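# Load sample and matching water blank into centrifuge

## Task

Take the sample tube marked by an orange dot on its cap from the rack on the shelved bench near the door and seat it fully in the centre hole of an adapter in the centrifuge rotor. Then take the water blank whose cap number (its volume in mL) equals the sample's volume from the racks on the shelved bench near the window and seat it fully in the centre hole of the adapter directly opposite. Every rotor bucket must hang straight down, every rack must stay on its own bench, and no tube may ever touch the floor. The robot must not fall or finish tilted. At the end it must have released everything and moved away, so nothing is held in place only by the robot.

## Robot and tools

ROBOT. A LinearBot: an omnidirectional base with strong wheels (7 N m) and a column about 1.75 m tall. A carriage slides 0 to 1 m up the column (lift_m) and carries two identical six-joint arms with two-finger grippers. Each arm base sits at x 0.27 m and y +0.33 m (left) or -0.33 m (right) on the carriage, about 0.57 m + lift_m above the floor. Carriage parts hang about 0.15 m below the arm bases. A hand reaches 0.78 m from its shoulder but only about 0.38 m below its arm base. A hand is about 0.16 m long and 0.1 m wide (0.14 m when open). The parked arm pose is joints 1-6 = 0, 0.05, 0.05, 1.45, 0, 0; parked, the robot is about 0.95 m wide and 0.7 m long.

CAMERAS. carriage_camera is fixed on the carriage, facing forward and tilted about 20 degrees down. left_wrist_camera and right_wrist_camera look out past the fingertips. All images are 672x504. Calibration (K, distortion, T_world_to_cam, pos_world) is given in the base frame, with small per-camera errors. Wrist camera poses also inherit joint reading errors.

FRAMES. Base frame: origin on the floor under the base centre, x forward, y left, z up. left_hand and right_hand are the midpoint between each hand's pads, in this frame. quat_wxyz rotates base axes into hand axes. Hand z runs along the fingers, and the fingers open along hand y. A hand pointing straight up with joints 1, 5 and 6 at 0 reads (1,0,0,0). The odometry frame is the base frame at scene start. base_odometry counts wheel turns, so slip shows up as travel. Heading is left-positive, within ±3.142.

execute_actions(actions, cameras). actions is a list holding one action, or none (an empty list just returns state and images). An action has "base", "joints" or both; its motions start together, and no action runs past 15 s.
- base: exactly one key, each a relative move from where the base last reported itself. translate_m: metres, forward positive, -2 to 2. strafe_m: metres, left positive, -2 to 2. rotate_rad: radians, counter-clockwise positive, -6.3 to 6.3.
- joints: one object mapping joint names to absolute targets; any subset may be given.
  - lift_m: 0 to 1 m.
  - left_/right_joint1_rad: -2.617 to 3.054, yaw about vertical, 0 forward, positive to the left.
  - joint2_rad: 0 to 3.141, shoulder; 0 puts the upper arm back and level, 1.57 upright, 3.14 forward and level.
  - joint3_rad: 0 to 3.141, elbow; 0 folded, 3.14 straight.
  - joint4_rad: -1.57 to 1.57, wrist pitch; positive lifts the fingertips.
  - joint5_rad: -1.57 to 1.57, wrist yaw; positive swings the tips RIGHT, the opposite sense to joint1.
  - joint6_rad: -2.094 to 2.094, roll about the finger axis, clockwise seen from the forearm.
  - gripper_m: 0 to 0.093 m, the gap between the pads.
  Done tolerances: lift 0.004, joint1 0.02, joints 2-3 0.055, joint4 0.04, joints 5-6 0.02, gripper 0.004.
- Arm speed: up to 1.8 rad/s for joints 1-3 and 2.7 rad/s for joints 4-6.
- A joint or base left out of an action may still be driving toward its earlier target, and the status lines won't show it.
- An unknown key or out-of-range value rejects the whole call with no motion.
- cameras: list of camera names; null, omitted or ["all"] gives all three, [] gives none.
- If a result reports a stop, later motion, wait and finished_scene calls in the same reply are skipped.

wait(seconds 0 to 10): issues no new command and returns state and images.
zoom_image(camera, region [x0,y0,x1,y1] in pixels, at most 504x504): a closer look at that camera's latest full image.
read_manual(section "licences"): licence texts only; nothing moves.
finished_scene(scene number): ends the current scene for good and reports success. The goal must already be met and stable. A reply without any tool call ends the run.

RESULTS.
- base_status and joint_status report: "done"; "off_target" (came to rest short and may still push); "contact_stop" or "time_out" (old target dropped, holding where it stopped); "joint command not followed" plus a cause, meaning a self-collision check blocked that arm's targets; "not_followed" per joint, which may be retried with later actions; "limit_stop_at_motor_heat".
- A gripper that is holding something usually reads off_target. Base "done" only means the wheels turned, and a 1-2 mm move may silently fall short.
- on_its_own lists what this call did not command; "held at" is the held target, not the actual position.
- motor_effort: percent of maximum, positive toward higher joint values, with the peak in brackets. Readings are noisy and biased by up to a few points plus half the value. If lift effort keeps falling as the lift lowers, a hand or its load is resting on something. drive_wheels at rest that is clearly above its free-move level means the base is pressing on something.
- ARM HIT means an arm struck the robot itself. MOTOR HOT appears at 75 °C. OVER-TEMPERATURE FAULT at 90 °C freezes that arm for 10 s; at 100 °C the arm goes limp and falls. Outstretched arms heat quickly, even empty.

HAZARDS.
- The sim keeps running while you think, and the robot holds its last command meanwhile. Loose objects may occasionally get nudged.
- The base stops on contact, but late, and may roll about 0.3 m further after an arm hits something. Turns don't watch the arms. Arms and grippers have no contact stop; a blocked arm keeps pressing and snaps to its target once freed. The lift may not notice a hand touching something.
- After a blocked drive, back off about 0.2 m (or turn back), repeating once if still pressed. The base can roll under a table edge that the column then strikes, and reversing into such an edge can topple the robot.
- Tipping is the main risk: high carriage, extended arms, loads, pulling, or abrupt stops all add to it. About 1.5 kg per hand with both arms forward can tip it. Only images reveal a lean.
- Loads sag a level hand 10-17 cm per kg, and hand readings drift at long reach. Grip force is about 45-60 N per pad.
- Never let the arms press or strike each other hard. If a command is blocked, move that arm clear first, then the other arm in a later action.
- Avoid drops, slams and hard pushes, and keep tubes off the floor.

Each tool is called after "Call:" as name(argument=value, ...), one argument or row to a line, values as JSON.

## Session

Call:
execute_actions(
  actions=[],
)

Scene clock: 0.00 s.
base_odometry: x=+0.000 y=+0.000 heading=+0.000 (m, m, rad; odometry frame)
base_status: not commanded
joint_positions: lift_m=+0.300 left_joint1_rad=-0.016 left_joint2_rad=+0.040 left_joint3_rad=+0.049 left_joint4_rad=+1.460 left_joint5_rad=-0.027 left_joint6_rad=-0.039 left_gripper_m=+0.095 right_joint1_rad=+0.008 right_joint2_rad=+0.064 right_joint3_rad=+0.061 right_joint4_rad=+1.498 right_joint5_rad=+0.052 right_joint6_rad=-0.008 right_gripper_m=+0.094
joint_status: not commanded
motor_effort: lift_m=+32 drive_wheels=+0 (%)
left_hand: x=+0.2847 y=+0.3399 z=+1.2959 quat_wxyz=(+0.998, -0.014, +0.051, -0.026) (m; base frame)
right_hand: x=+0.2794 y=-0.3443 z=+1.2996 quat_wxyz=(+0.999, +0.025, +0.039, -0.001) (m; base frame)
pictures: carriage_camera, left_wrist_camera, right_wrist_camera
Images, in order (width x height): carriage_camera 672x504, left_wrist_camera 672x504, right_wrist_camera 672x504.

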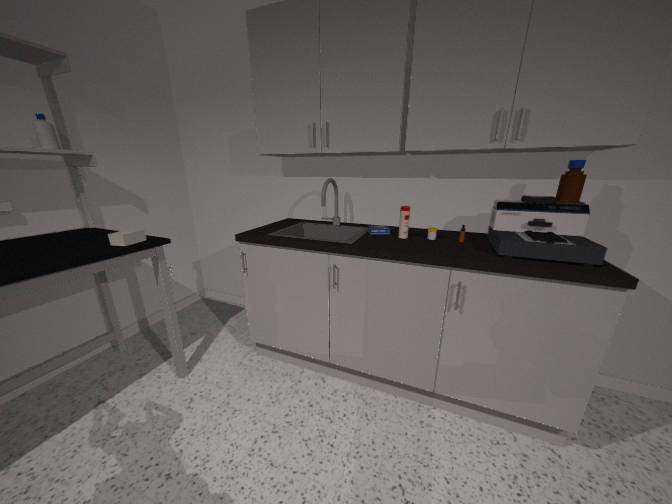

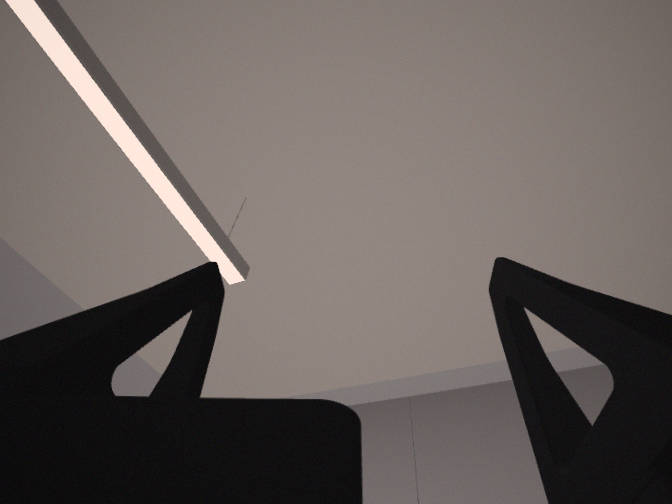

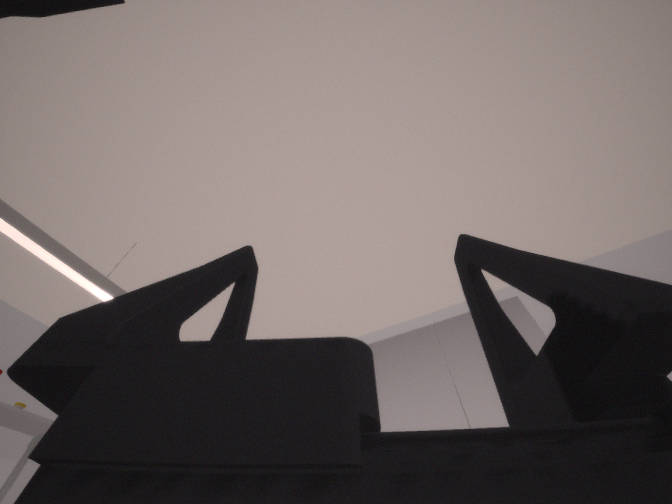

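Call:
execute_actions(
  actions=[
    {"base":{"rotate_rad":1.3},"joints":{"lift_m":0.55}},
  ],
  cameras=["carriage_camera"],
)

Call:
execute_actions(
  actions=[
    {"base":{"rotate_rad":1.57}},
  ],
  cameras=["carriage_camera"],
)

Call:
execute_actions(
  actions=[
    {"base":{"rotate_rad":1.57}},
  ],
  cameras=["carriage_camera"],
)

Scene clock: 10.77 s.
base_odometry: x=+0.000 y=+0.000 heading=+1.300 (m, m, rad; odometry frame)
base_status: done
joint_positions: lift_m=+0.550 left_joint1_rad=-0.016 left_joint2_rad=+0.040 left_joint3_rad=+0.049 left_joint4_rad=+1.459 left_joint5_rad=-0.027 left_joint6_rad=-0.039 left_gripper_m=+0.095 right_joint1_rad=+0.008 right_joint2_rad=+0.064 right_joint3_rad=+0.061 right_joint4_rad=+1.497 right_joint5_rad=+0.052 right_joint6_rad=-0.008 right_gripper_m=+0.094
joint_status: all done
motor_effort: lift_m=+33(41) drive_wheels=+5(15) (%)
left_hand: x=+0.2848 y=+0.3399 z=+1.5455 quat_wxyz=(+0.998, -0.014, +0.051, -0.026) (m; base frame)
right_hand: x=+0.2795 y=-0.3443 z=+1.5492 quat_wxyz=(+0.999, +0.025, +0.039, -0.001) (m; base frame)
pictures: carriage_camera
camera_calibration (this result's frames):
carriage_camera: T_world_to_cam=[[-0.00764682, -0.999965, 0.00350381, -0.00557177], [-0.291192, -0.00112532, -0.956664, 1.52089], [0.956634, -0.00833572, -0.291173, 0.26615], [0, 0, 0, 1]] pos_world=[0.18822, -0.00164153, 1.5325]
Images, in order (width x height): carriage_camera 672x504.

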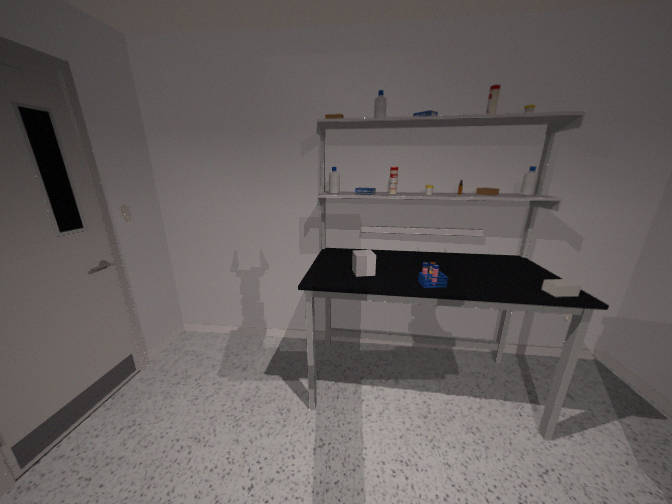

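Scene clock: 13.87 s.
base_odometry: x=+0.000 y=+0.000 heading=+2.869 (m, m, rad; odometry frame)
base_status: done
joint_positions: lift_m=+0.550 left_joint1_rad=-0.016 left_joint2_rad=+0.040 left_joint3_rad=+0.049 left_joint4_rad=+1.459 left_joint5_rad=-0.027 left_joint6_rad=-0.039 left_gripper_m=+0.095 right_joint1_rad=+0.008 right_joint2_rad=+0.064 right_joint3_rad=+0.061 right_joint4_rad=+1.497 right_joint5_rad=+0.052 right_joint6_rad=-0.008 right_gripper_m=+0.094
joint_status: not commanded
motor_effort: lift_m=+34(34) drive_wheels=+5(12) (%)
left_hand: x=+0.2848 y=+0.3399 z=+1.5455 quat_wxyz=(+0.998, -0.014, +0.051, -0.026) (m; base frame)
right_hand: x=+0.2795 y=-0.3443 z=+1.5492 quat_wxyz=(+0.999, +0.025, +0.039, -0.001) (m; base frame)
pictures: carriage_camera
camera_calibration (this result's frames):
carriage_camera: T_world_to_cam=[[-0.00764682, -0.999965, 0.00350381, -0.00557177], [-0.291192, -0.00112532, -0.956664, 1.52089], [0.956634, -0.00833572, -0.291173, 0.26615], [0, 0, 0, 1]] pos_world=[0.18822, -0.00164153, 1.5325]
Images, in order (width x height): carriage_camera 672x504.

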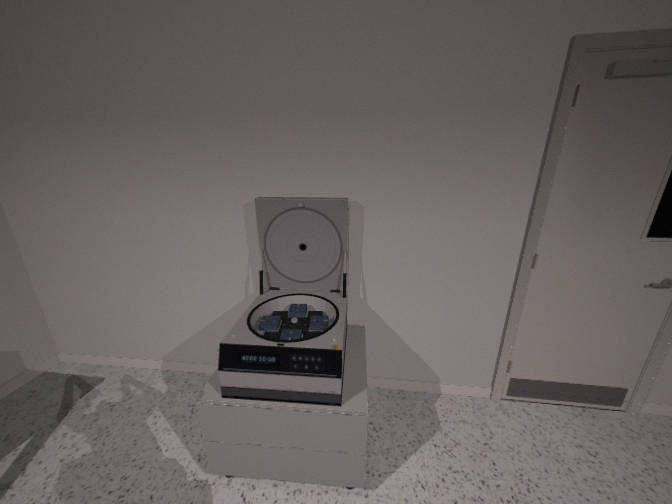

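Scene clock: 16.97 s.
base_odometry: x=+0.000 y=+0.000 heading=-1.844 (m, m, rad; odometry frame)
base_status: done
joint_positions: lift_m=+0.550 left_joint1_rad=-0.016 left_joint2_rad=+0.040 left_joint3_rad=+0.049 left_joint4_rad=+1.459 left_joint5_rad=-0.027 left_joint6_rad=-0.039 left_gripper_m=+0.095 right_joint1_rad=+0.008 right_joint2_rad=+0.064 right_joint3_rad=+0.061 right_joint4_rad=+1.497 right_joint5_rad=+0.052 right_joint6_rad=-0.008 right_gripper_m=+0.094
joint_status: not commanded
motor_effort: lift_m=+34(33) drive_wheels=+5(9) (%)
left_hand: x=+0.2848 y=+0.3399 z=+1.5455 quat_wxyz=(+0.998, -0.014, +0.051, -0.026) (m; base frame)
right_hand: x=+0.2795 y=-0.3443 z=+1.5492 quat_wxyz=(+0.999, +0.025, +0.039, -0.001) (m; base frame)
pictures: carriage_camera
camera_calibration (this result's frames):
carriage_camera: T_world_to_cam=[[-0.00764682, -0.999965, 0.00350381, -0.00557177], [-0.291192, -0.00112532, -0.956664, 1.52089], [0.956634, -0.00833572, -0.291173, 0.26615], [0, 0, 0, 1]] pos_world=[0.18822, -0.00164153, 1.5325]
Images, in order (width x height): carriage_camera 672x504.

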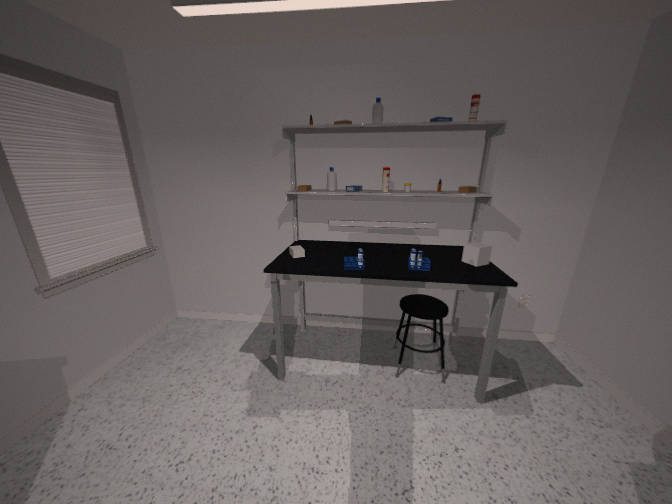

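Call:
execute_actions(
  actions=[
    {"base":{"rotate_rad":2.997}},
  ],
  cameras=[],
)

Call:
execute_actions(
  actions=[
    {"base":{"translate_m":0.95},"joints":{"lift_m":0.25}},
  ],
  cameras=["carriage_camera"],
)

Scene clock: 58.37 s.
base_odometry: x=+0.000 y=+0.000 heading=+1.153 (m, m, rad; odometry frame)
base_status: done
joint_positions: lift_m=+0.550 left_joint1_rad=-0.016 left_joint2_rad=+0.040 left_joint3_rad=+0.049 left_joint4_rad=+1.459 left_joint5_rad=-0.027 left_joint6_rad=-0.039 left_gripper_m=+0.095 right_joint1_rad=+0.008 right_joint2_rad=+0.064 right_joint3_rad=+0.061 right_joint4_rad=+1.497 right_joint5_rad=+0.052 right_joint6_rad=-0.008 right_gripper_m=+0.094
joint_status: not commanded
motor_effort: lift_m=+35(33) drive_wheels=+5(15) (%)
left_hand: x=+0.2848 y=+0.3399 z=+1.5455 quat_wxyz=(+0.998, -0.014, +0.051, -0.026) (m; base frame)
right_hand: x=+0.2796 y=-0.3443 z=+1.5492 quat_wxyz=(+0.999, +0.025, +0.039, -0.001) (m; base frame)
pictures: none
No camera images: the call's "cameras" was empty. Leave "cameras" out to get every camera's image.

Scene clock: 62.53 s.
base_odometry: x=+0.385 y=+0.869 heading=+1.153 (m, m, rad; odometry frame)
base_status: done
joint_positions: lift_m=+0.250 left_joint1_rad=-0.016 left_joint2_rad=+0.040 left_joint3_rad=+0.049 left_joint4_rad=+1.459 left_joint5_rad=-0.027 left_joint6_rad=-0.039 left_gripper_m=+0.095 right_joint1_rad=+0.008 right_joint2_rad=+0.064 right_joint3_rad=+0.061 right_joint4_rad=+1.497 right_joint5_rad=+0.052 right_joint6_rad=-0.008 right_gripper_m=+0.094
joint_status: all done
motor_effort: lift_m=+34(32) drive_wheels=-5(20) (%)
left_hand: x=+0.2848 y=+0.3399 z=+1.2454 quat_wxyz=(+0.998, -0.014, +0.051, -0.026) (m; base frame)
right_hand: x=+0.2796 y=-0.3443 z=+1.2492 quat_wxyz=(+0.999, +0.025, +0.039, -0.001) (m; base frame)
pictures: carriage_camera
camera_calibration (this result's frames):
carriage_camera: T_world_to_cam=[[-0.00764682, -0.999965, 0.00350381, -0.00452051], [-0.291192, -0.00112532, -0.956664, 1.23386], [0.956634, -0.00833572, -0.291173, 0.178789], [0, 0, 0, 1]] pos_world=[0.18822, -0.00164153, 1.23246]
Images, in order (width x height): carriage_camera 672x504.

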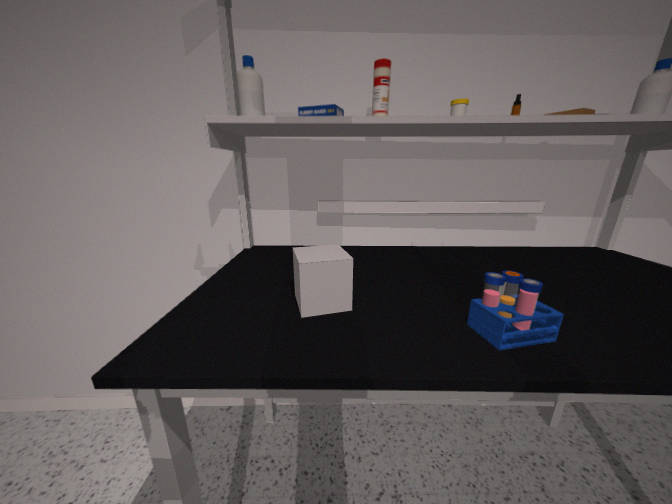

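Call:
zoom_image(
  camera="carriage_camera",
  region=[455, 255, 575, 355],
)

Region (455, 255, 575, 355) of carriage_camera's 672x504 image, scaled by 4.200, with more detail than that image has.

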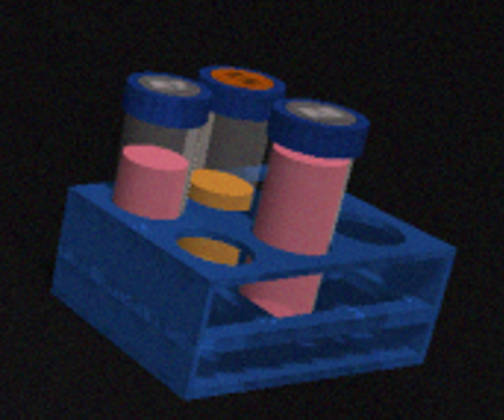

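Call:
execute_actions(
  actions=[
    {"base":{"strafe_m":-0.055},"joints":{"lift_m":0.53,"right_joint2_rad":1.9,"right_joint3_rad":1.5,"right_joint4_rad":-1.17,"right_joint5_rad":0,"right_joint1_rad":0,"right_joint6_rad":0}},
  ],
  cameras=["carriage_camera","right_wrist_camera"],
)

Scene clock: 92.57 s.
base_odometry: x=+0.435 y=+0.846 heading=+1.154 (m, m, rad; odometry frame)
base_status: done
joint_positions: lift_m=+0.530 left_joint1_rad=-0.016 left_joint2_rad=+0.040 left_joint3_rad=+0.049 left_joint4_rad=+1.460 left_joint5_rad=-0.028 left_joint6_rad=-0.039 left_gripper_m=+0.095 right_joint1_rad=+0.008 right_joint2_rad=+1.902 right_joint3_rad=+1.480 right_joint4_rad=-1.157 right_joint5_rad=+0.004 right_joint6_rad=-0.004 right_gripper_m=+0.094
joint_status: all done
motor_effort: lift_m=+34(43) drive_wheels=+2(7) (%)
left_hand: x=+0.2847 y=+0.3400 z=+1.5255 quat_wxyz=(+0.998, -0.014, +0.051, -0.026) (m; base frame)
right_hand: x=+0.6108 y=-0.3334 z=+1.1662 quat_wxyz=(-0.004, -0.006, +1.000, -0.002) (m; base frame)
pictures: carriage_camera, right_wrist_camera
camera_calibration (this result's frames):
carriage_camera: T_world_to_cam=[[-0.00764682, -0.999965, 0.00350381, -0.0055016], [-0.291192, -0.00112532, -0.956664, 1.50173], [0.956634, -0.00833572, -0.291173, 0.260318], [0, 0, 0, 1]] pos_world=[0.18822, -0.00164153, 1.51247]
right_wrist_camera: T_world_to_cam=[[-0.0579797, -0.998316, 0.00159133, -0.291189], [-0.809742, 0.04796, 0.584823, -0.163397], [-0.583915, 0.0326193, -0.811159, 1.43596], [0, 0, 0, 1]] pos_world=[0.689288, -0.329702, 1.26082]
Images, in order (width x height): carriage_camera 672x504, right_wrist_camera 672x504.

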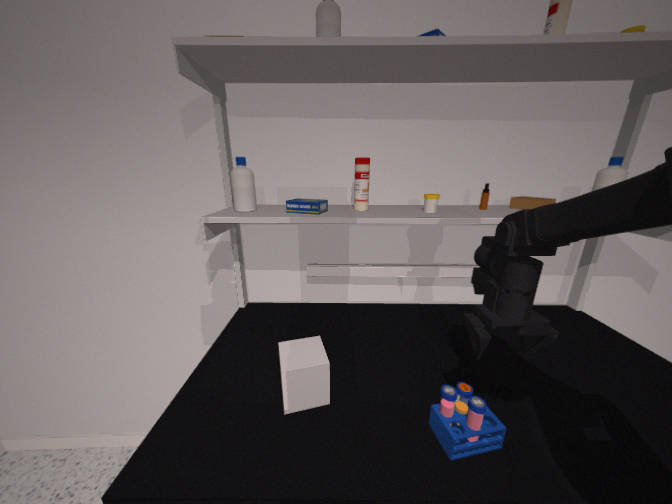

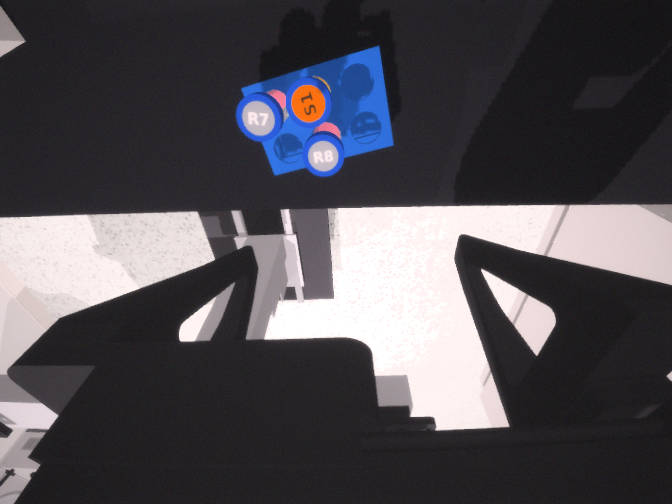

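Call:
execute_actions(
  actions=[
    {"base":{"translate_m":0.055},"joints":{"right_joint6_rad":0.6,"right_gripper_m":0.052}},
  ],
  cameras=[],
)

Call:
execute_actions(
  actions=[
    {"base":{"strafe_m":0.021},"joints":{"lift_m":0.43}},
  ],
  cameras=["carriage_camera","right_wrist_camera"],
)

Scene clock: 133.13 s.
base_odometry: x=+0.458 y=+0.897 heading=+1.153 (m, m, rad; odometry frame)
base_status: done
joint_positions: lift_m=+0.530 left_joint1_rad=-0.016 left_joint2_rad=+0.040 left_joint3_rad=+0.049 left_joint4_rad=+1.459 left_joint5_rad=-0.028 left_joint6_rad=-0.039 left_gripper_m=+0.095 right_joint1_rad=+0.008 right_joint2_rad=+1.902 right_joint3_rad=+1.480 right_joint4_rad=-1.158 right_joint5_rad=+0.004 right_joint6_rad=+0.593 right_gripper_m=+0.052
joint_status: all done
motor_effort: lift_m=+34(33) drive_wheels=-3(11) (%)
left_hand: x=+0.2848 y=+0.3400 z=+1.5255 quat_wxyz=(+0.998, -0.014, +0.051, -0.026) (m; base frame)
right_hand: x=+0.6105 y=-0.3334 z=+1.1662 quat_wxyz=(-0.004, +0.288, +0.958, -0.003) (m; base frame)
pictures: none
No camera images: the call's "cameras" was empty. Leave "cameras" out to get every camera's image.

Scene clock: 134.07 s.
base_odometry: x=+0.439 y=+0.905 heading=+1.153 (m, m, rad; odometry frame)
base_status: done
joint_positions: lift_m=+0.430 left_joint1_rad=-0.016 left_joint2_rad=+0.040 left_joint3_rad=+0.049 left_joint4_rad=+1.459 left_joint5_rad=-0.027 left_joint6_rad=-0.039 left_gripper_m=+0.095 right_joint1_rad=+0.005 right_joint2_rad=+1.901 right_joint3_rad=+1.480 right_joint4_rad=-1.161 right_joint5_rad=+0.003 right_joint6_rad=+0.593 right_gripper_m=+0.052
joint_status: all done
motor_effort: lift_m=+34(35) drive_wheels=+4(8) (%)
left_hand: x=+0.2848 y=+0.3399 z=+1.4255 quat_wxyz=(+0.998, -0.014, +0.051, -0.026) (m; base frame)
right_hand: x=+0.6099 y=-0.3343 z=+1.0667 quat_wxyz=(-0.005, +0.289, +0.957, -0.003) (m; base frame)
pictures: carriage_camera, right_wrist_camera
camera_calibration (this result's frames):
carriage_camera: T_world_to_cam=[[-0.00764682, -0.999965, 0.00350381, -0.00515123], [-0.291192, -0.00112532, -0.956664, 1.40607], [0.956634, -0.00833572, -0.291173, 0.231202], [0, 0, 0, 1]] pos_world=[0.18822, -0.00164153, 1.41247]
right_wrist_camera: T_world_to_cam=[[-0.610969, -0.791633, 0.00577837, 0.109931], [-0.640724, 0.49876, 0.583705, -0.0570778], [-0.464962, 0.352923, -0.811946, 1.39015], [0, 0, 0, 1]] pos_world=[0.676959, -0.375123, 1.16141]
Images, in order (width x height): carriage_camera 672x504, right_wrist_camera 672x504.

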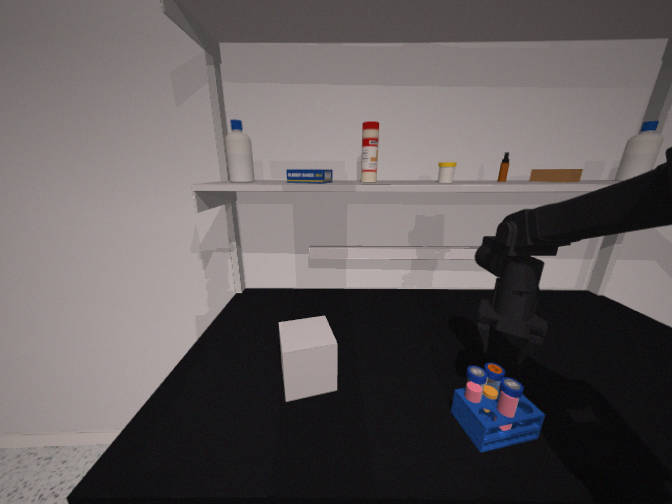

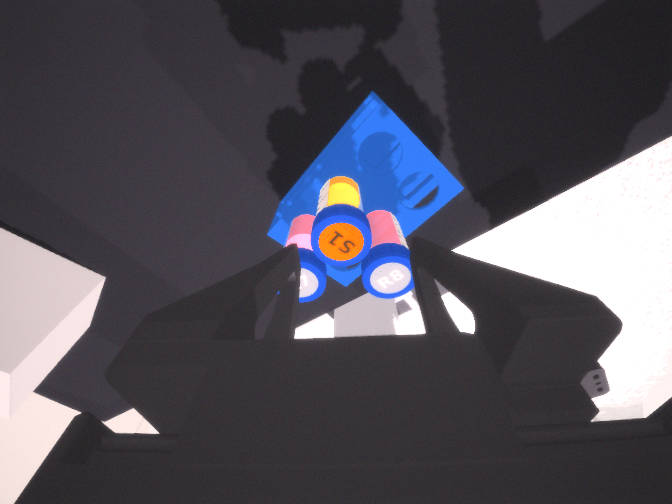

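Call:
execute_actions(
  actions=[
    {"base":{"strafe_m":0.007},"joints":{"lift_m":0.41}},
  ],
  cameras=["right_wrist_camera"],
)

Scene clock: 143.47 s.
base_odometry: x=+0.432 y=+0.908 heading=+1.153 (m, m, rad; odometry frame)
base_status: done
joint_positions: lift_m=+0.410 left_joint1_rad=-0.016 left_joint2_rad=+0.040 left_joint3_rad=+0.049 left_joint4_rad=+1.459 left_joint5_rad=-0.027 left_joint6_rad=-0.039 left_gripper_m=+0.095 right_joint1_rad=+0.005 right_joint2_rad=+1.901 right_joint3_rad=+1.480 right_joint4_rad=-1.162 right_joint5_rad=+0.002 right_joint6_rad=+0.593 right_gripper_m=+0.052
joint_status: all done
motor_effort: lift_m=+33(37) drive_wheels=-2(13) (%)
left_hand: x=+0.2848 y=+0.3399 z=+1.4054 quat_wxyz=(+0.998, -0.014, +0.051, -0.026) (m; base frame)
right_hand: x=+0.6095 y=-0.3343 z=+1.0468 quat_wxyz=(-0.005, +0.290, +0.957, -0.003) (m; base frame)
pictures: right_wrist_camera
camera_calibration (this result's frames):
right_wrist_camera: T_world_to_cam=[[-0.611271, -0.791399, 0.00588076, 0.109977], [-0.639858, 0.498568, 0.584817, -0.0474573], [-0.465756, 0.353719, -0.811144, 1.37375], [0, 0, 0, 1]] pos_world=[0.676692, -0.375225, 1.14142]
Images, in order (width x height): right_wrist_camera 672x504.

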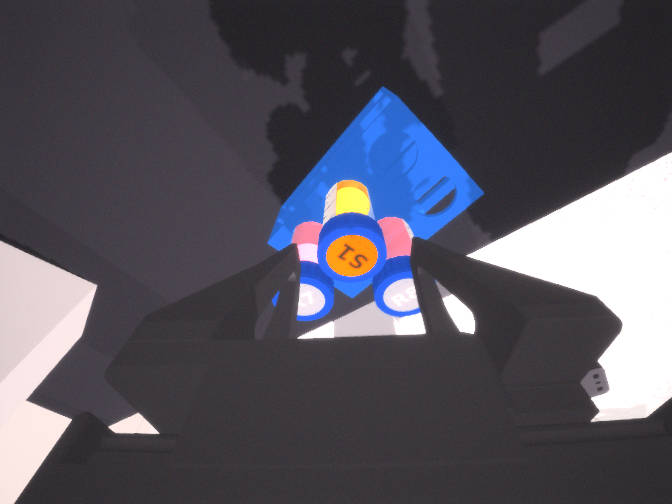

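Call:
execute_actions(
  actions=[
    {"joints":{"lift_m":0.383}},
  ],
  cameras=["right_wrist_camera","carriage_camera"],
)

Scene clock: 151.27 s.
base_odometry: x=+0.432 y=+0.908 heading=+1.153 (m, m, rad; odometry frame)
base_status: not commanded
joint_positions: lift_m=+0.383 left_joint1_rad=-0.016 left_joint2_rad=+0.040 left_joint3_rad=+0.049 left_joint4_rad=+1.459 left_joint5_rad=-0.027 left_joint6_rad=-0.039 left_gripper_m=+0.095 right_joint1_rad=+0.005 right_joint2_rad=+1.901 right_joint3_rad=+1.480 right_joint4_rad=-1.163 right_joint5_rad=+0.002 right_joint6_rad=+0.593 right_gripper_m=+0.052
joint_status: all done
motor_effort: lift_m=+35(37) drive_wheels=+3(3) (%)
left_hand: x=+0.2848 y=+0.3399 z=+1.3784 quat_wxyz=(+0.998, -0.014, +0.051, -0.026) (m; base frame)
right_hand: x=+0.6092 y=-0.3343 z=+1.0196 quat_wxyz=(-0.006, +0.290, +0.957, -0.003) (m; base frame)
pictures: carriage_camera, right_wrist_camera
camera_calibration (this result's frames):
carriage_camera: T_world_to_cam=[[-0.00764682, -0.999965, 0.00350381, -0.00498636], [-0.291192, -0.00112532, -0.956664, 1.36106], [0.956634, -0.00833572, -0.291173, 0.217502], [0, 0, 0, 1]] pos_world=[0.18822, -0.00164153, 1.36542]
right_wrist_camera: T_world_to_cam=[[-0.611259, -0.791399, 0.00705392, 0.108742], [-0.638742, 0.498573, 0.586032, -0.0336149], [-0.467302, 0.353712, -0.810257, 1.3515], [0, 0, 0, 1]] pos_world=[0.676559, -0.375226, 1.114]
Images, in order (width x height): carriage_camera 672x504, right_wrist_camera 672x504.

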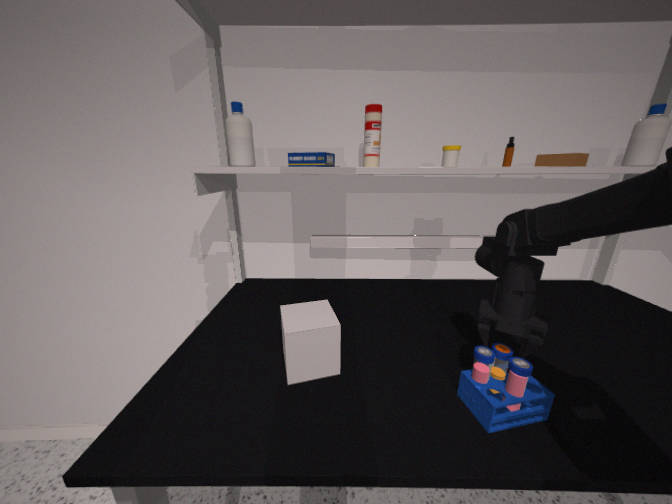

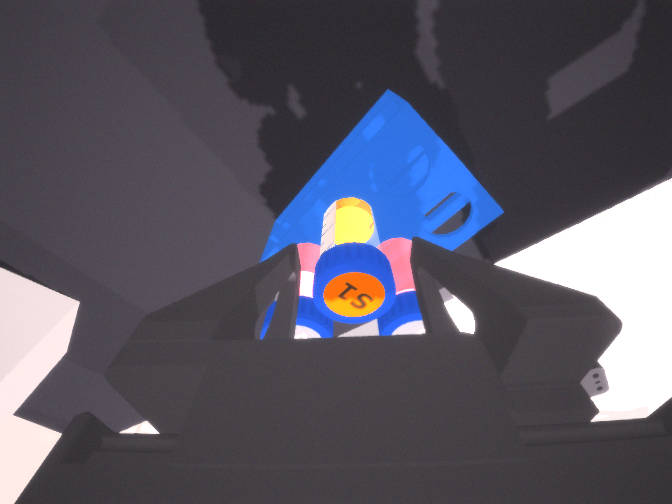

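Call:
execute_actions(
  actions=[
    {"joints":{"right_gripper_m":0.025}},
  ],
  cameras=["right_wrist_camera"],
)

Call:
execute_actions(
  actions=[
    {"joints":{"lift_m":0.52}},
  ],
  cameras=["right_wrist_camera","carriage_camera"],
)

Call:
zoom_image(
  camera="carriage_camera",
  region=[450, 310, 570, 430],
)

Scene clock: 159.43 s.
base_odometry: x=+0.432 y=+0.908 heading=+1.153 (m, m, rad; odometry frame)
base_status: not commanded
joint_positions: lift_m=+0.383 left_joint1_rad=-0.016 left_joint2_rad=+0.040 left_joint3_rad=+0.049 left_joint4_rad=+1.459 left_joint5_rad=-0.027 left_joint6_rad=-0.039 left_gripper_m=+0.095 right_joint1_rad=+0.005 right_joint2_rad=+1.901 right_joint3_rad=+1.480 right_joint4_rad=-1.163 right_joint5_rad=+0.002 right_joint6_rad=+0.593 right_gripper_m=+0.031
joint_status: right_gripper_m off_target (ended at +0.031, target +0.025)
motor_effort: lift_m=+34(35) drive_wheels=+3(3) (%)
left_hand: x=+0.2848 y=+0.3399 z=+1.3784 quat_wxyz=(+0.998, -0.014, +0.051, -0.026) (m; base frame)
right_hand: x=+0.6092 y=-0.3343 z=+1.0196 quat_wxyz=(-0.006, +0.290, +0.957, -0.003) (m; base frame)
pictures: right_wrist_camera
camera_calibration (this result's frames):
right_wrist_camera: T_world_to_cam=[[-0.611259, -0.791399, 0.00705392, 0.108742], [-0.638742, 0.498573, 0.586032, -0.0336149], [-0.467302, 0.353712, -0.810257, 1.3515], [0, 0, 0, 1]] pos_world=[0.676559, -0.375226, 1.114]
Images, in order (width x height): right_wrist_camera 672x504.

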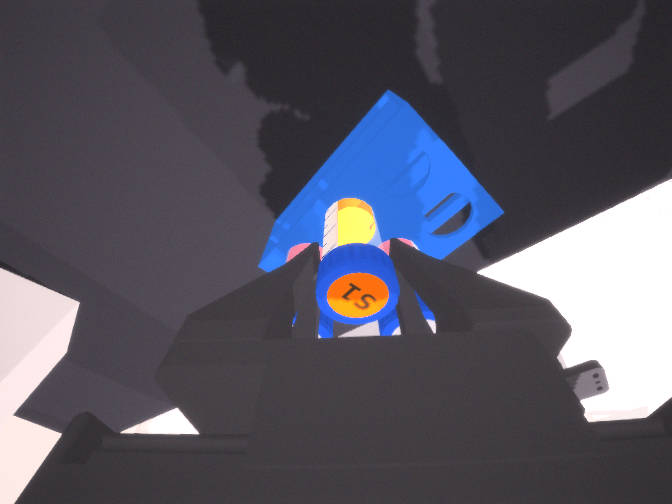

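Scene clock: 160.50 s.
base_odometry: x=+0.432 y=+0.908 heading=+1.153 (m, m, rad; odometry frame)
base_status: not commanded
joint_positions: lift_m=+0.520 left_joint1_rad=-0.016 left_joint2_rad=+0.040 left_joint3_rad=+0.049 left_joint4_rad=+1.459 left_joint5_rad=-0.027 left_joint6_rad=-0.039 left_gripper_m=+0.095 right_joint1_rad=+0.005 right_joint2_rad=+1.901 right_joint3_rad=+1.480 right_joint4_rad=-1.163 right_joint5_rad=+0.002 right_joint6_rad=+0.593 right_gripper_m=+0.031
joint_status: all done
motor_effort: lift_m=+32(42) drive_wheels=+3(3) (%)
left_hand: x=+0.2848 y=+0.3399 z=+1.5155 quat_wxyz=(+0.998, -0.014, +0.051, -0.026) (m; base frame)
right_hand: x=+0.6092 y=-0.3343 z=+1.1568 quat_wxyz=(-0.006, +0.290, +0.957, -0.003) (m; base frame)
pictures: carriage_camera, right_wrist_camera
camera_calibration (this result's frames):
carriage_camera: T_world_to_cam=[[-0.00764682, -0.999965, 0.00350381, -0.00546683], [-0.291192, -0.00112532, -0.956664, 1.49224], [0.956634, -0.00833572, -0.291173, 0.25743], [0, 0, 0, 1]] pos_world=[0.18822, -0.00164153, 1.50255]
right_wrist_camera: T_world_to_cam=[[-0.611262, -0.791399, 0.00681929, 0.108056], [-0.638965, 0.498572, 0.585789, -0.113623], [-0.466993, 0.353713, -0.810435, 1.46274], [0, 0, 0, 1]] pos_world=[0.676539, -0.375226, 1.25128]
Images, in order (width x height): carriage_camera 672x504, right_wrist_camera 672x504.

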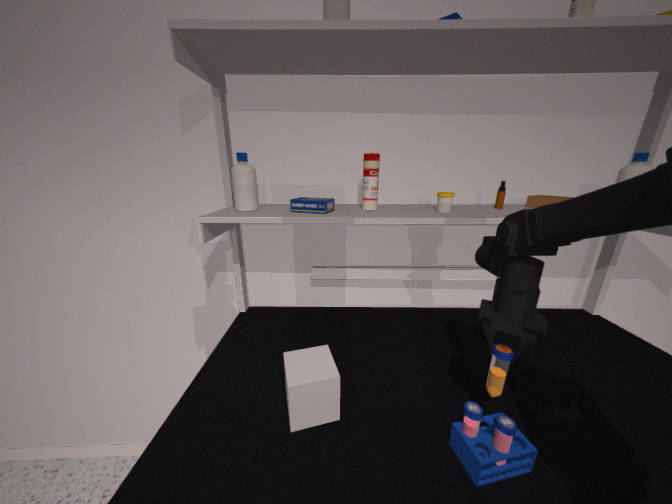

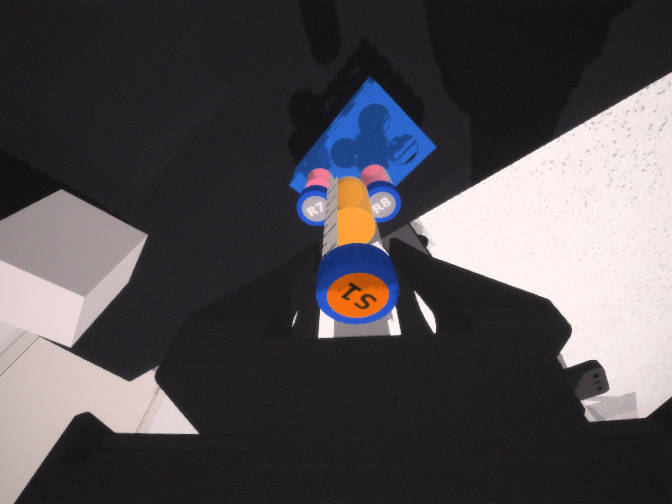

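Region (450, 310, 570, 430) of carriage_camera's 672x504 image, scaled by 4.200, with more detail than that image has.

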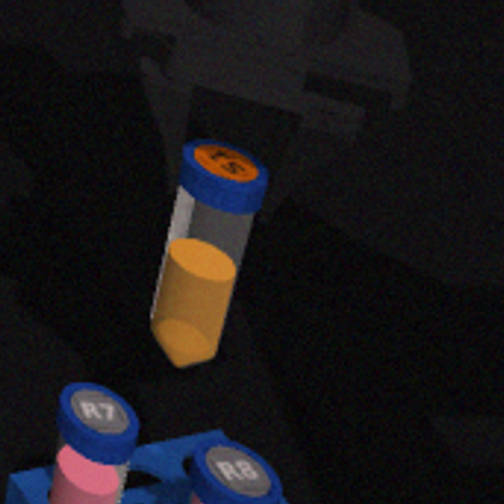

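Call:
execute_actions(
  actions=[
    {"base":{"translate_m":-0.5},"joints":{"lift_m":0.55,"right_joint1_rad":0.8,"right_joint6_rad":-0.58,"right_joint2_rad":1.7,"right_joint3_rad":1.6,"right_joint4_rad":-1.47}},
  ],
  cameras=["carriage_camera"],
)

Scene clock: 178.20 s.
base_odometry: x=+0.229 y=+0.451 heading=+1.153 (m, m, rad; odometry frame)
base_status: done
joint_positions: lift_m=+0.550 left_joint1_rad=-0.016 left_joint2_rad=+0.040 left_joint3_rad=+0.049 left_joint4_rad=+1.459 left_joint5_rad=-0.027 left_joint6_rad=-0.039 left_gripper_m=+0.095 right_joint1_rad=+0.796 right_joint2_rad=+1.694 right_joint3_rad=+1.598 right_joint4_rad=-1.455 right_joint5_rad=+0.001 right_joint6_rad=-0.573 right_gripper_m=+0.031
joint_status: all done
motor_effort: lift_m=+34(42) drive_wheels=-1(13) (%)
left_hand: x=+0.2850 y=+0.3399 z=+1.5455 quat_wxyz=(+0.998, -0.014, +0.052, -0.026) (m; base frame)
right_hand: x=+0.4734 y=-0.1165 z=+1.2806 quat_wxyz=(+0.010, -0.632, +0.775, +0.001) (m; base frame)
pictures: carriage_camera
camera_calibration (this result's frames):
carriage_camera: T_world_to_cam=[[-0.00764682, -0.999965, 0.00350381, -0.00557188], [-0.291192, -0.00112532, -0.956664, 1.52092], [0.956634, -0.00833572, -0.291173, 0.266159], [0, 0, 0, 1]] pos_world=[0.18822, -0.00164153, 1.53253]
Images, in order (width x height): carriage_camera 672x504.

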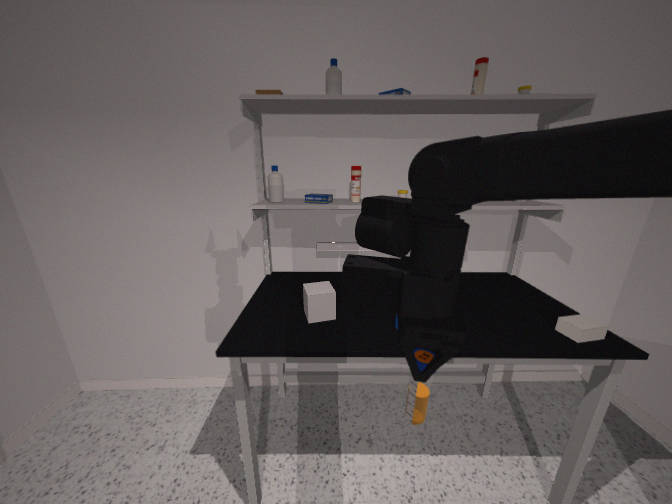

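Call:
execute_actions(
  actions=[
    {"base":{"rotate_rad":1.57},"joints":{"right_joint6_rad":-1.6,"right_joint2_rad":2.0,"right_joint3_rad":1.9}},
  ],
  cameras=["carriage_camera"],
)

Call:
zoom_image(
  camera="carriage_camera",
  region=[320, 320, 430, 430],
)

Scene clock: 188.97 s.
base_odometry: x=+0.229 y=+0.451 heading=+2.722 (m, m, rad; odometry frame)
base_status: done
joint_positions: lift_m=+0.550 left_joint1_rad=-0.016 left_joint2_rad=+0.040 left_joint3_rad=+0.049 left_joint4_rad=+1.459 left_joint5_rad=-0.027 left_joint6_rad=-0.039 left_gripper_m=+0.095 right_joint1_rad=+0.796 right_joint2_rad=+1.997 right_joint3_rad=+1.872 right_joint4_rad=-1.470 right_joint5_rad=+0.001 right_joint6_rad=-1.592 right_gripper_m=+0.031
joint_status: all done
motor_effort: lift_m=+34(35) drive_wheels=+5(16) (%)
left_hand: x=+0.2850 y=+0.3399 z=+1.5455 quat_wxyz=(+0.998, -0.014, +0.052, -0.026) (m; base frame)
right_hand: x=+0.5202 y=-0.0686 z=+1.2516 quat_wxyz=(-0.012, -0.930, +0.368, +0.004) (m; base frame)
pictures: carriage_camera
camera_calibration (this result's frames):
carriage_camera: T_world_to_cam=[[-0.00764682, -0.999965, 0.00350381, -0.00557188], [-0.291192, -0.00112532, -0.956664, 1.52092], [0.956634, -0.00833572, -0.291173, 0.266159], [0, 0, 0, 1]] pos_world=[0.18822, -0.00164153, 1.53253]
Images, in order (width x height): carriage_camera 672x504.

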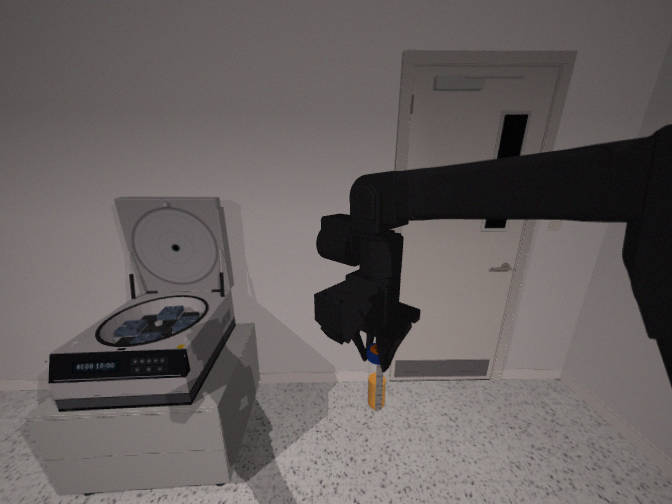

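Region (320, 320, 430, 430) of carriage_camera's 672x504 image, scaled by 4.582, with more detail than that image has.

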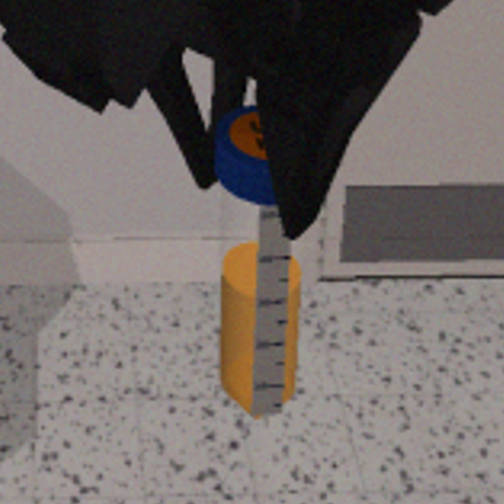

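Call:
execute_actions(
  actions=[
    {"base":{"strafe_m":1.11},"joints":{"right_joint1_rad":0,"right_joint6_rad":0,"right_joint2_rad":1.7,"right_joint3_rad":1.5,"right_joint4_rad":-1.37}},
  ],
  cameras=[],
)

Call:
execute_actions(
  actions=[
    {"base":{"translate_m":0.62},"joints":{"lift_m":0.4,"right_joint2_rad":2.4,"right_joint3_rad":2.12,"right_joint4_rad":-1.27}},
  ],
  cameras=["carriage_camera","right_wrist_camera"],
)

Scene clock: 219.30 s.
base_odometry: x=-0.222 y=-0.563 heading=+2.723 (m, m, rad; odometry frame)
base_status: done
joint_positions: lift_m=+0.550 left_joint1_rad=-0.016 left_joint2_rad=+0.040 left_joint3_rad=+0.049 left_joint4_rad=+1.459 left_joint5_rad=-0.027 left_joint6_rad=-0.039 left_gripper_m=+0.095 right_joint1_rad=-0.001 right_joint2_rad=+1.704 right_joint3_rad=+1.519 right_joint4_rad=-1.366 right_joint5_rad=+0.002 right_joint6_rad=-0.008 right_gripper_m=+0.031
joint_status: all done
motor_effort: lift_m=+33(35) drive_wheels=-4(19) (%)
left_hand: x=+0.2850 y=+0.3399 z=+1.5455 quat_wxyz=(+0.998, -0.014, +0.052, -0.026) (m; base frame)
right_hand: x=+0.5704 y=-0.3364 z=+1.2578 quat_wxyz=(+0.010, -0.003, +1.000, -0.001) (m; base frame)
pictures: none
No camera images: the call's "cameras" was empty. Leave "cameras" out to get every camera's image.

Scene clock: 222.73 s.
base_odometry: x=-0.788 y=-0.311 heading=+2.723 (m, m, rad; odometry frame)
base_status: done
joint_positions: lift_m=+0.400 left_joint1_rad=-0.016 left_joint2_rad=+0.040 left_joint3_rad=+0.049 left_joint4_rad=+1.459 left_joint5_rad=-0.027 left_joint6_rad=-0.039 left_gripper_m=+0.095 right_joint1_rad=-0.001 right_joint2_rad=+2.412 right_joint3_rad=+2.096 right_joint4_rad=-1.277 right_joint5_rad=+0.002 right_joint6_rad=-0.008 right_gripper_m=+0.031
joint_status: all done
motor_effort: lift_m=+36(35) drive_wheels=-4(15) (%)
left_hand: x=+0.2849 y=+0.3399 z=+1.3954 quat_wxyz=(+0.998, -0.014, +0.051, -0.026) (m; base frame)
right_hand: x=+0.7218 y=-0.3366 z=+0.9893 quat_wxyz=(-0.011, -0.003, +1.000, -0.001) (m; base frame)
pictures: carriage_camera, right_wrist_camera
camera_calibration (this result's frames):
carriage_camera: T_world_to_cam=[[-0.00764682, -0.999965, 0.00350381, -0.00504585], [-0.291192, -0.00112532, -0.956664, 1.3773], [0.956634, -0.00833572, -0.291173, 0.222445], [0, 0, 0, 1]] pos_world=[0.18822, -0.00164153, 1.3824]
right_wrist_camera: T_world_to_cam=[[-0.0637061, -0.997969, 0.000467019, -0.282272], [-0.801792, 0.0514616, 0.595384, 0.0151343], [-0.594199, 0.0375552, -0.803441, 1.35887], [0, 0, 0, 1]] pos_world=[0.80159, -0.33351, 1.08289]
Images, in order (width x height): carriage_camera 672x504, right_wrist_camera 672x504.

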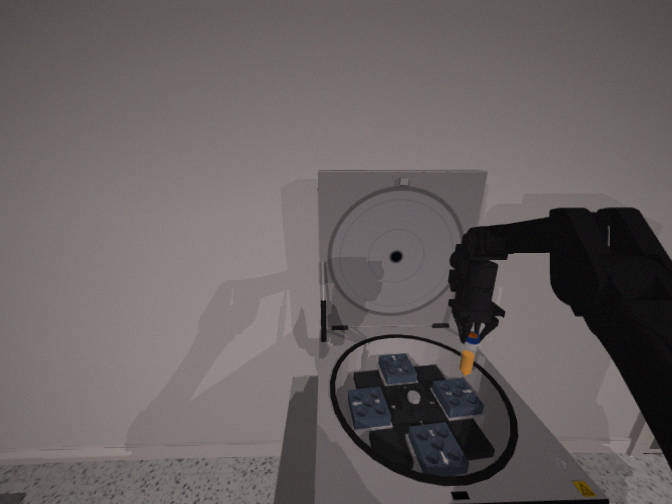

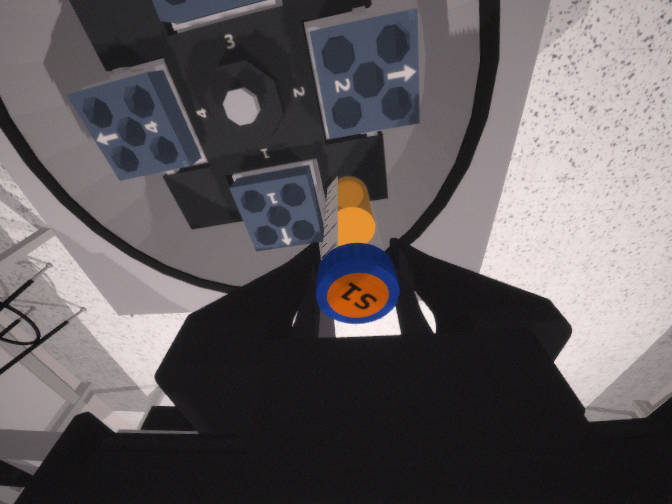

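Call:
execute_actions(
  actions=[
    {"base":{"translate_m":0.058},"joints":{"right_joint4_rad":-1.25}},
  ],
  cameras=[],
)

Call:
execute_actions(
  actions=[
    {"base":{"strafe_m":-0.027},"joints":{"lift_m":0.31}},
  ],
  cameras=["carriage_camera","right_wrist_camera"],
)

Scene clock: 241.30 s.
base_odometry: x=-0.842 y=-0.288 heading=+2.724 (m, m, rad; odometry frame)
base_status: done
joint_positions: lift_m=+0.400 left_joint1_rad=-0.016 left_joint2_rad=+0.040 left_joint3_rad=+0.049 left_joint4_rad=+1.459 left_joint5_rad=-0.027 left_joint6_rad=-0.039 left_gripper_m=+0.095 right_joint1_rad=-0.001 right_joint2_rad=+2.411 right_joint3_rad=+2.096 right_joint4_rad=-1.261 right_joint5_rad=+0.002 right_joint6_rad=-0.008 right_gripper_m=+0.031
joint_status: all done
motor_effort: lift_m=+35(34) drive_wheels=-3(14) (%)
left_hand: x=+0.2849 y=+0.3399 z=+1.3954 quat_wxyz=(+0.998, -0.014, +0.051, -0.026) (m; base frame)
right_hand: x=+0.7258 y=-0.3366 z=+0.9896 quat_wxyz=(-0.002, -0.003, +1.000, -0.001) (m; base frame)
pictures: none
No camera images: the call's "cameras" was empty. Leave "cameras" out to get every camera's image.

Scene clock: 242.33 s.
base_odometry: x=-0.831 y=-0.263 heading=+2.724 (m, m, rad; odometry frame)
base_status: done
joint_positions: lift_m=+0.310 left_joint1_rad=-0.016 left_joint2_rad=+0.040 left_joint3_rad=+0.049 left_joint4_rad=+1.459 left_joint5_rad=-0.027 left_joint6_rad=-0.039 left_gripper_m=+0.095 right_joint1_rad=-0.001 right_joint2_rad=+2.400 right_joint3_rad=+2.096 right_joint4_rad=-1.256 right_joint5_rad=+0.002 right_joint6_rad=-0.008 right_gripper_m=+0.031
joint_status: all done
motor_effort: lift_m=+34(34) drive_wheels=+4(12) (%)
left_hand: x=+0.2849 y=+0.3399 z=+1.3054 quat_wxyz=(+0.998, -0.014, +0.051, -0.026) (m; base frame)
right_hand: x=+0.7278 y=-0.3365 z=+0.9045 quat_wxyz=(+0.005, -0.003, +1.000, -0.001) (m; base frame)
pictures: carriage_camera, right_wrist_camera
camera_calibration (this result's frames):
carriage_camera: T_world_to_cam=[[-0.00764682, -0.999965, 0.00350381, -0.00473074], [-0.291192, -0.00112532, -0.956664, 1.29126], [0.956634, -0.00833572, -0.291173, 0.196259], [0, 0, 0, 1]] pos_world=[0.18822, -0.00164153, 1.29246]
right_wrist_camera: T_world_to_cam=[[-0.0636857, -0.997968, -0.00188985, -0.279679], [-0.820238, 0.0512649, 0.56972, 0.107002], [-0.568466, 0.0378331, -0.821837, 1.29223], [0, 0, 0, 1]] pos_world=[0.804546, -0.333485, 1.00052]
Images, in order (width x height): carriage_camera 672x504, right_wrist_camera 672x504.

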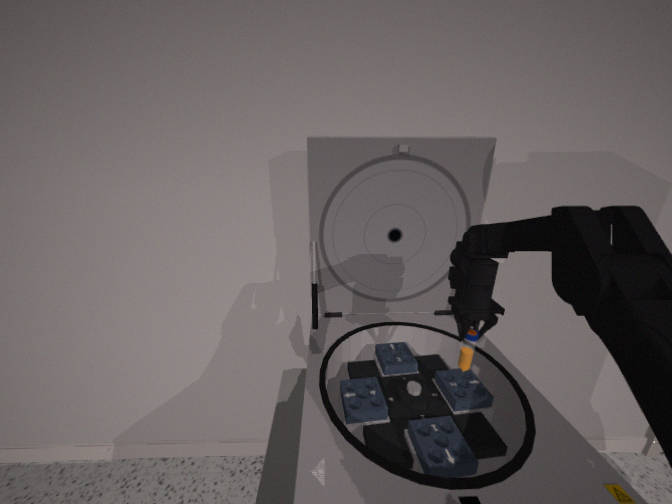

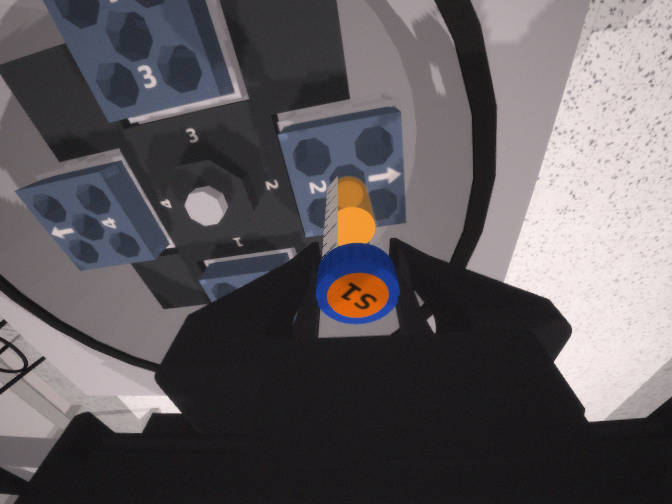

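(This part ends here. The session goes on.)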